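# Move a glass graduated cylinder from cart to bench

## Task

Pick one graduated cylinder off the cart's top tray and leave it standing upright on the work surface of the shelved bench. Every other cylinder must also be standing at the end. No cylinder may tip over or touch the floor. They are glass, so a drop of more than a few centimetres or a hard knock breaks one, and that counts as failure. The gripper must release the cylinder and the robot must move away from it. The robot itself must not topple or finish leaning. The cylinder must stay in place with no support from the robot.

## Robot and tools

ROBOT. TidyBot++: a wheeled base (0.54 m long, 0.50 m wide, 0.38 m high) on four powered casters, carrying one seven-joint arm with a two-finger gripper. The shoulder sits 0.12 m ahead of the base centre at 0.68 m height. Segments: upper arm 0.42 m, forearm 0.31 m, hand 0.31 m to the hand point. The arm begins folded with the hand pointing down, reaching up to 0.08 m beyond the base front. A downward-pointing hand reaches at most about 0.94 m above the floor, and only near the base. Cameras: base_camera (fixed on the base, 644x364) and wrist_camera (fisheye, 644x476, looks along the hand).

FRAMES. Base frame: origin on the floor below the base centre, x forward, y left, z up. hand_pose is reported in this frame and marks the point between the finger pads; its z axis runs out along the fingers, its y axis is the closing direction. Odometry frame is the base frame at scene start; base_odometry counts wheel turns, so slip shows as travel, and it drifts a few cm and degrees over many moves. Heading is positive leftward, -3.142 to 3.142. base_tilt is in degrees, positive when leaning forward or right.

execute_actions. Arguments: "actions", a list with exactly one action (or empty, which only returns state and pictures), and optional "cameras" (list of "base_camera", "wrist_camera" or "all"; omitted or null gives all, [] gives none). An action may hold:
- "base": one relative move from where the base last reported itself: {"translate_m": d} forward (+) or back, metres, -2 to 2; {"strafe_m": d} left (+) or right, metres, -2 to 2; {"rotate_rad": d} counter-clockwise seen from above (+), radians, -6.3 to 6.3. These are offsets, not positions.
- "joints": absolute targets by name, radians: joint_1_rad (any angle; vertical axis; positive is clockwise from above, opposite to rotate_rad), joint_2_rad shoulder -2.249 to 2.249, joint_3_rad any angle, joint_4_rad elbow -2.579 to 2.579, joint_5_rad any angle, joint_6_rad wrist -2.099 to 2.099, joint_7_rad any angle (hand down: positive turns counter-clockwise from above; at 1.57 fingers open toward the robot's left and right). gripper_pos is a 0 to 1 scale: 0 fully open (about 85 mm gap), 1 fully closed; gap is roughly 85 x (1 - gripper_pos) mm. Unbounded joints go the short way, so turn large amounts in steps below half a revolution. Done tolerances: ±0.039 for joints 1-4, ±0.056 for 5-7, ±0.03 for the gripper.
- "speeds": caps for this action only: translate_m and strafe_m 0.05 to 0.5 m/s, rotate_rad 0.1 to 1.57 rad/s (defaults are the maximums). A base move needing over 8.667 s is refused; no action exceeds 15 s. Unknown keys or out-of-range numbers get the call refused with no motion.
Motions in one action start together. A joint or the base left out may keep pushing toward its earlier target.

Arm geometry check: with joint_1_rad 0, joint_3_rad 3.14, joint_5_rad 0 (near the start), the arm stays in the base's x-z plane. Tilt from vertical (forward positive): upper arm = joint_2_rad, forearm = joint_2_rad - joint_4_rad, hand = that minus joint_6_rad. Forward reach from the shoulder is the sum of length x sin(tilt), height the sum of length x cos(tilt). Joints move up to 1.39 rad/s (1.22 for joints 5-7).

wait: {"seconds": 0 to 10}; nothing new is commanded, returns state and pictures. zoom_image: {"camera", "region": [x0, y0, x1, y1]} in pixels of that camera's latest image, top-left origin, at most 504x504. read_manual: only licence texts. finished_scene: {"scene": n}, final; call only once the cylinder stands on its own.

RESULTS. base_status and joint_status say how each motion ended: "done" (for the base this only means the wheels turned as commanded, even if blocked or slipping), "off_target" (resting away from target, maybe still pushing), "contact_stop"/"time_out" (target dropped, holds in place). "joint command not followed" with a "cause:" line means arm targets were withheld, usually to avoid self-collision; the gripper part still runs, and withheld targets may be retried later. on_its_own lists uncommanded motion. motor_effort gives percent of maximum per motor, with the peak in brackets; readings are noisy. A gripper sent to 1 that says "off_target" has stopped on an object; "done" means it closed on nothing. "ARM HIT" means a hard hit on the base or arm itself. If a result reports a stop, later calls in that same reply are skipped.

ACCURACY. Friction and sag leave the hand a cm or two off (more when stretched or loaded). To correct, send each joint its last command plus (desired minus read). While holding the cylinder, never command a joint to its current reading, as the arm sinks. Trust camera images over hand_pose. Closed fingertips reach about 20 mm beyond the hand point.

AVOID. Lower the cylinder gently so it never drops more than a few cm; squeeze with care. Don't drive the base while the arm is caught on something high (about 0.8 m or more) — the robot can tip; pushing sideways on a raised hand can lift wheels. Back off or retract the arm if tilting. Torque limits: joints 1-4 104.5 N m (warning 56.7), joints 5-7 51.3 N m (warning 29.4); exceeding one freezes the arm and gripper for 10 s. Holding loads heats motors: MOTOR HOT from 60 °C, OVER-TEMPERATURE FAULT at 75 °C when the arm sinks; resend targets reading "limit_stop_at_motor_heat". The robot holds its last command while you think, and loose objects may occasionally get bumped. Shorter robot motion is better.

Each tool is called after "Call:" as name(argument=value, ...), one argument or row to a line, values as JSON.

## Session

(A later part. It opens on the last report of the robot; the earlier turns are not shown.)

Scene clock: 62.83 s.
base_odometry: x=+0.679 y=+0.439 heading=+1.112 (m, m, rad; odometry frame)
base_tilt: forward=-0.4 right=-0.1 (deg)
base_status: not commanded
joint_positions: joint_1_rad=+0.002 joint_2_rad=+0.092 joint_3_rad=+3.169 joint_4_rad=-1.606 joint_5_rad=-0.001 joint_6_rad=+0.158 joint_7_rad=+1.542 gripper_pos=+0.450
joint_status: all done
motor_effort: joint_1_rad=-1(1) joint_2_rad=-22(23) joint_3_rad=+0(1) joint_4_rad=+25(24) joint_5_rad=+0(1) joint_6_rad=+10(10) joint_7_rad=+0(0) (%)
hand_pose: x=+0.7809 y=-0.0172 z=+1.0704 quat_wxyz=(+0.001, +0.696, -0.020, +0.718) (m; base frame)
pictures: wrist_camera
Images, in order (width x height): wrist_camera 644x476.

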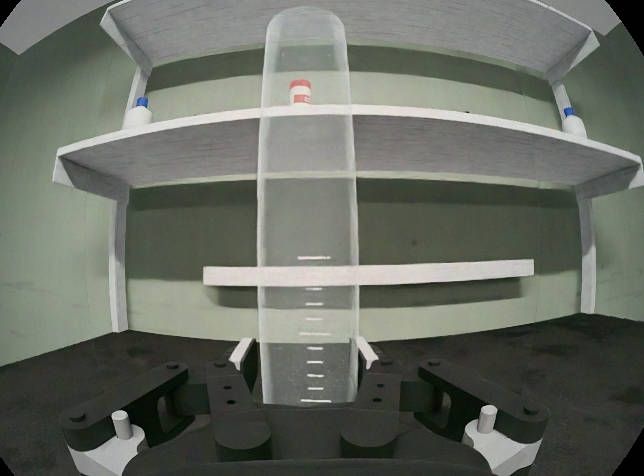

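Call:
execute_actions(
  actions=[
    {"joints":{"gripper_pos":0.0}},
  ],
  cameras=["wrist_camera"],
)

Call:
execute_actions(
  actions=[
    {"base":{"translate_m":-0.5},"speeds":{"translate_m":0.25}},
  ],
  cameras=["wrist_camera"],
)

Scene clock: 63.77 s.
base_odometry: x=+0.679 y=+0.439 heading=+1.112 (m, m, rad; odometry frame)
base_tilt: forward=-0.4 right=-0.2 (deg)
base_status: not commanded
joint_positions: joint_1_rad=+0.002 joint_2_rad=+0.092 joint_3_rad=+3.169 joint_4_rad=-1.606 joint_5_rad=-0.001 joint_6_rad=+0.158 joint_7_rad=+1.542 gripper_pos=+0.000
joint_status: all done
motor_effort: joint_1_rad=+0(0) joint_2_rad=-22(22) joint_3_rad=+0(1) joint_4_rad=+24(24) joint_5_rad=+0(0) joint_6_rad=+9(9) joint_7_rad=-1(0) (%)
hand_pose: x=+0.7809 y=-0.0172 z=+1.0704 quat_wxyz=(+0.001, +0.696, -0.020, +0.718) (m; base frame)
pictures: wrist_camera
Images, in order (width x height): wrist_camera 644x476.

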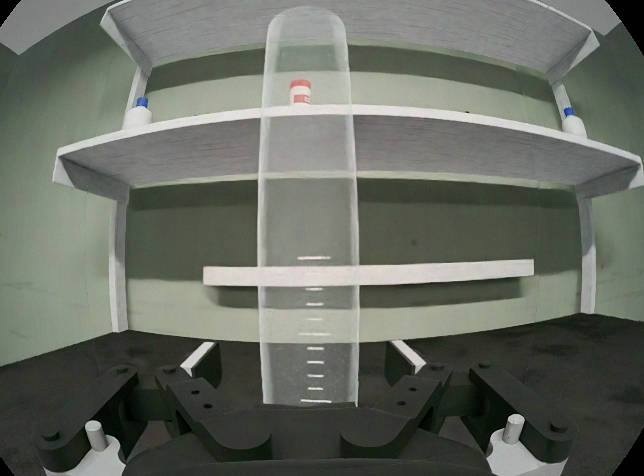

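Scene clock: 66.63 s.
base_odometry: x=+0.457 y=-0.010 heading=+1.112 (m, m, rad; odometry frame)
base_tilt: forward=-0.4 right=-0.1 (deg)
base_status: done
joint_positions: joint_1_rad=+0.002 joint_2_rad=+0.088 joint_3_rad=+3.169 joint_4_rad=-1.607 joint_5_rad=-0.001 joint_6_rad=+0.155 joint_7_rad=+1.542 gripper_pos=+0.000
joint_status: not commanded
motor_effort: joint_1_rad=+0(1) joint_2_rad=-21(25) joint_3_rad=+0(1) joint_4_rad=+24(25) joint_5_rad=+0(0) joint_6_rad=+9(9) joint_7_rad=-1(1) (%)
hand_pose: x=+0.7793 y=-0.0172 z=+1.0712 quat_wxyz=(+0.001, +0.696, -0.020, +0.718) (m; base frame)
pictures: wrist_camera
Images, in order (width x height): wrist_camera 644x476.

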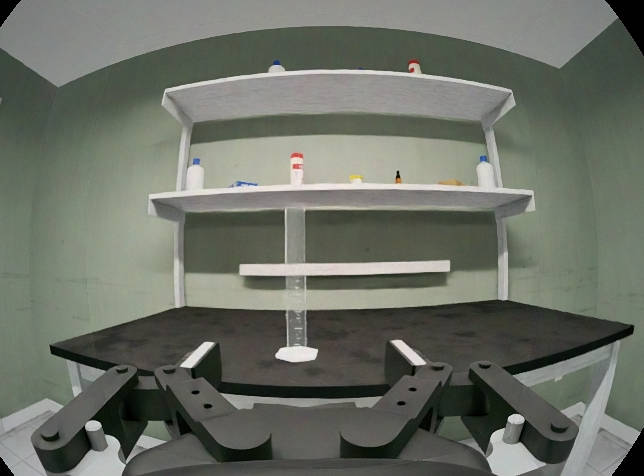

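Call:
finished_scene(
  scene=1,
)

The scene is finished: the task was done.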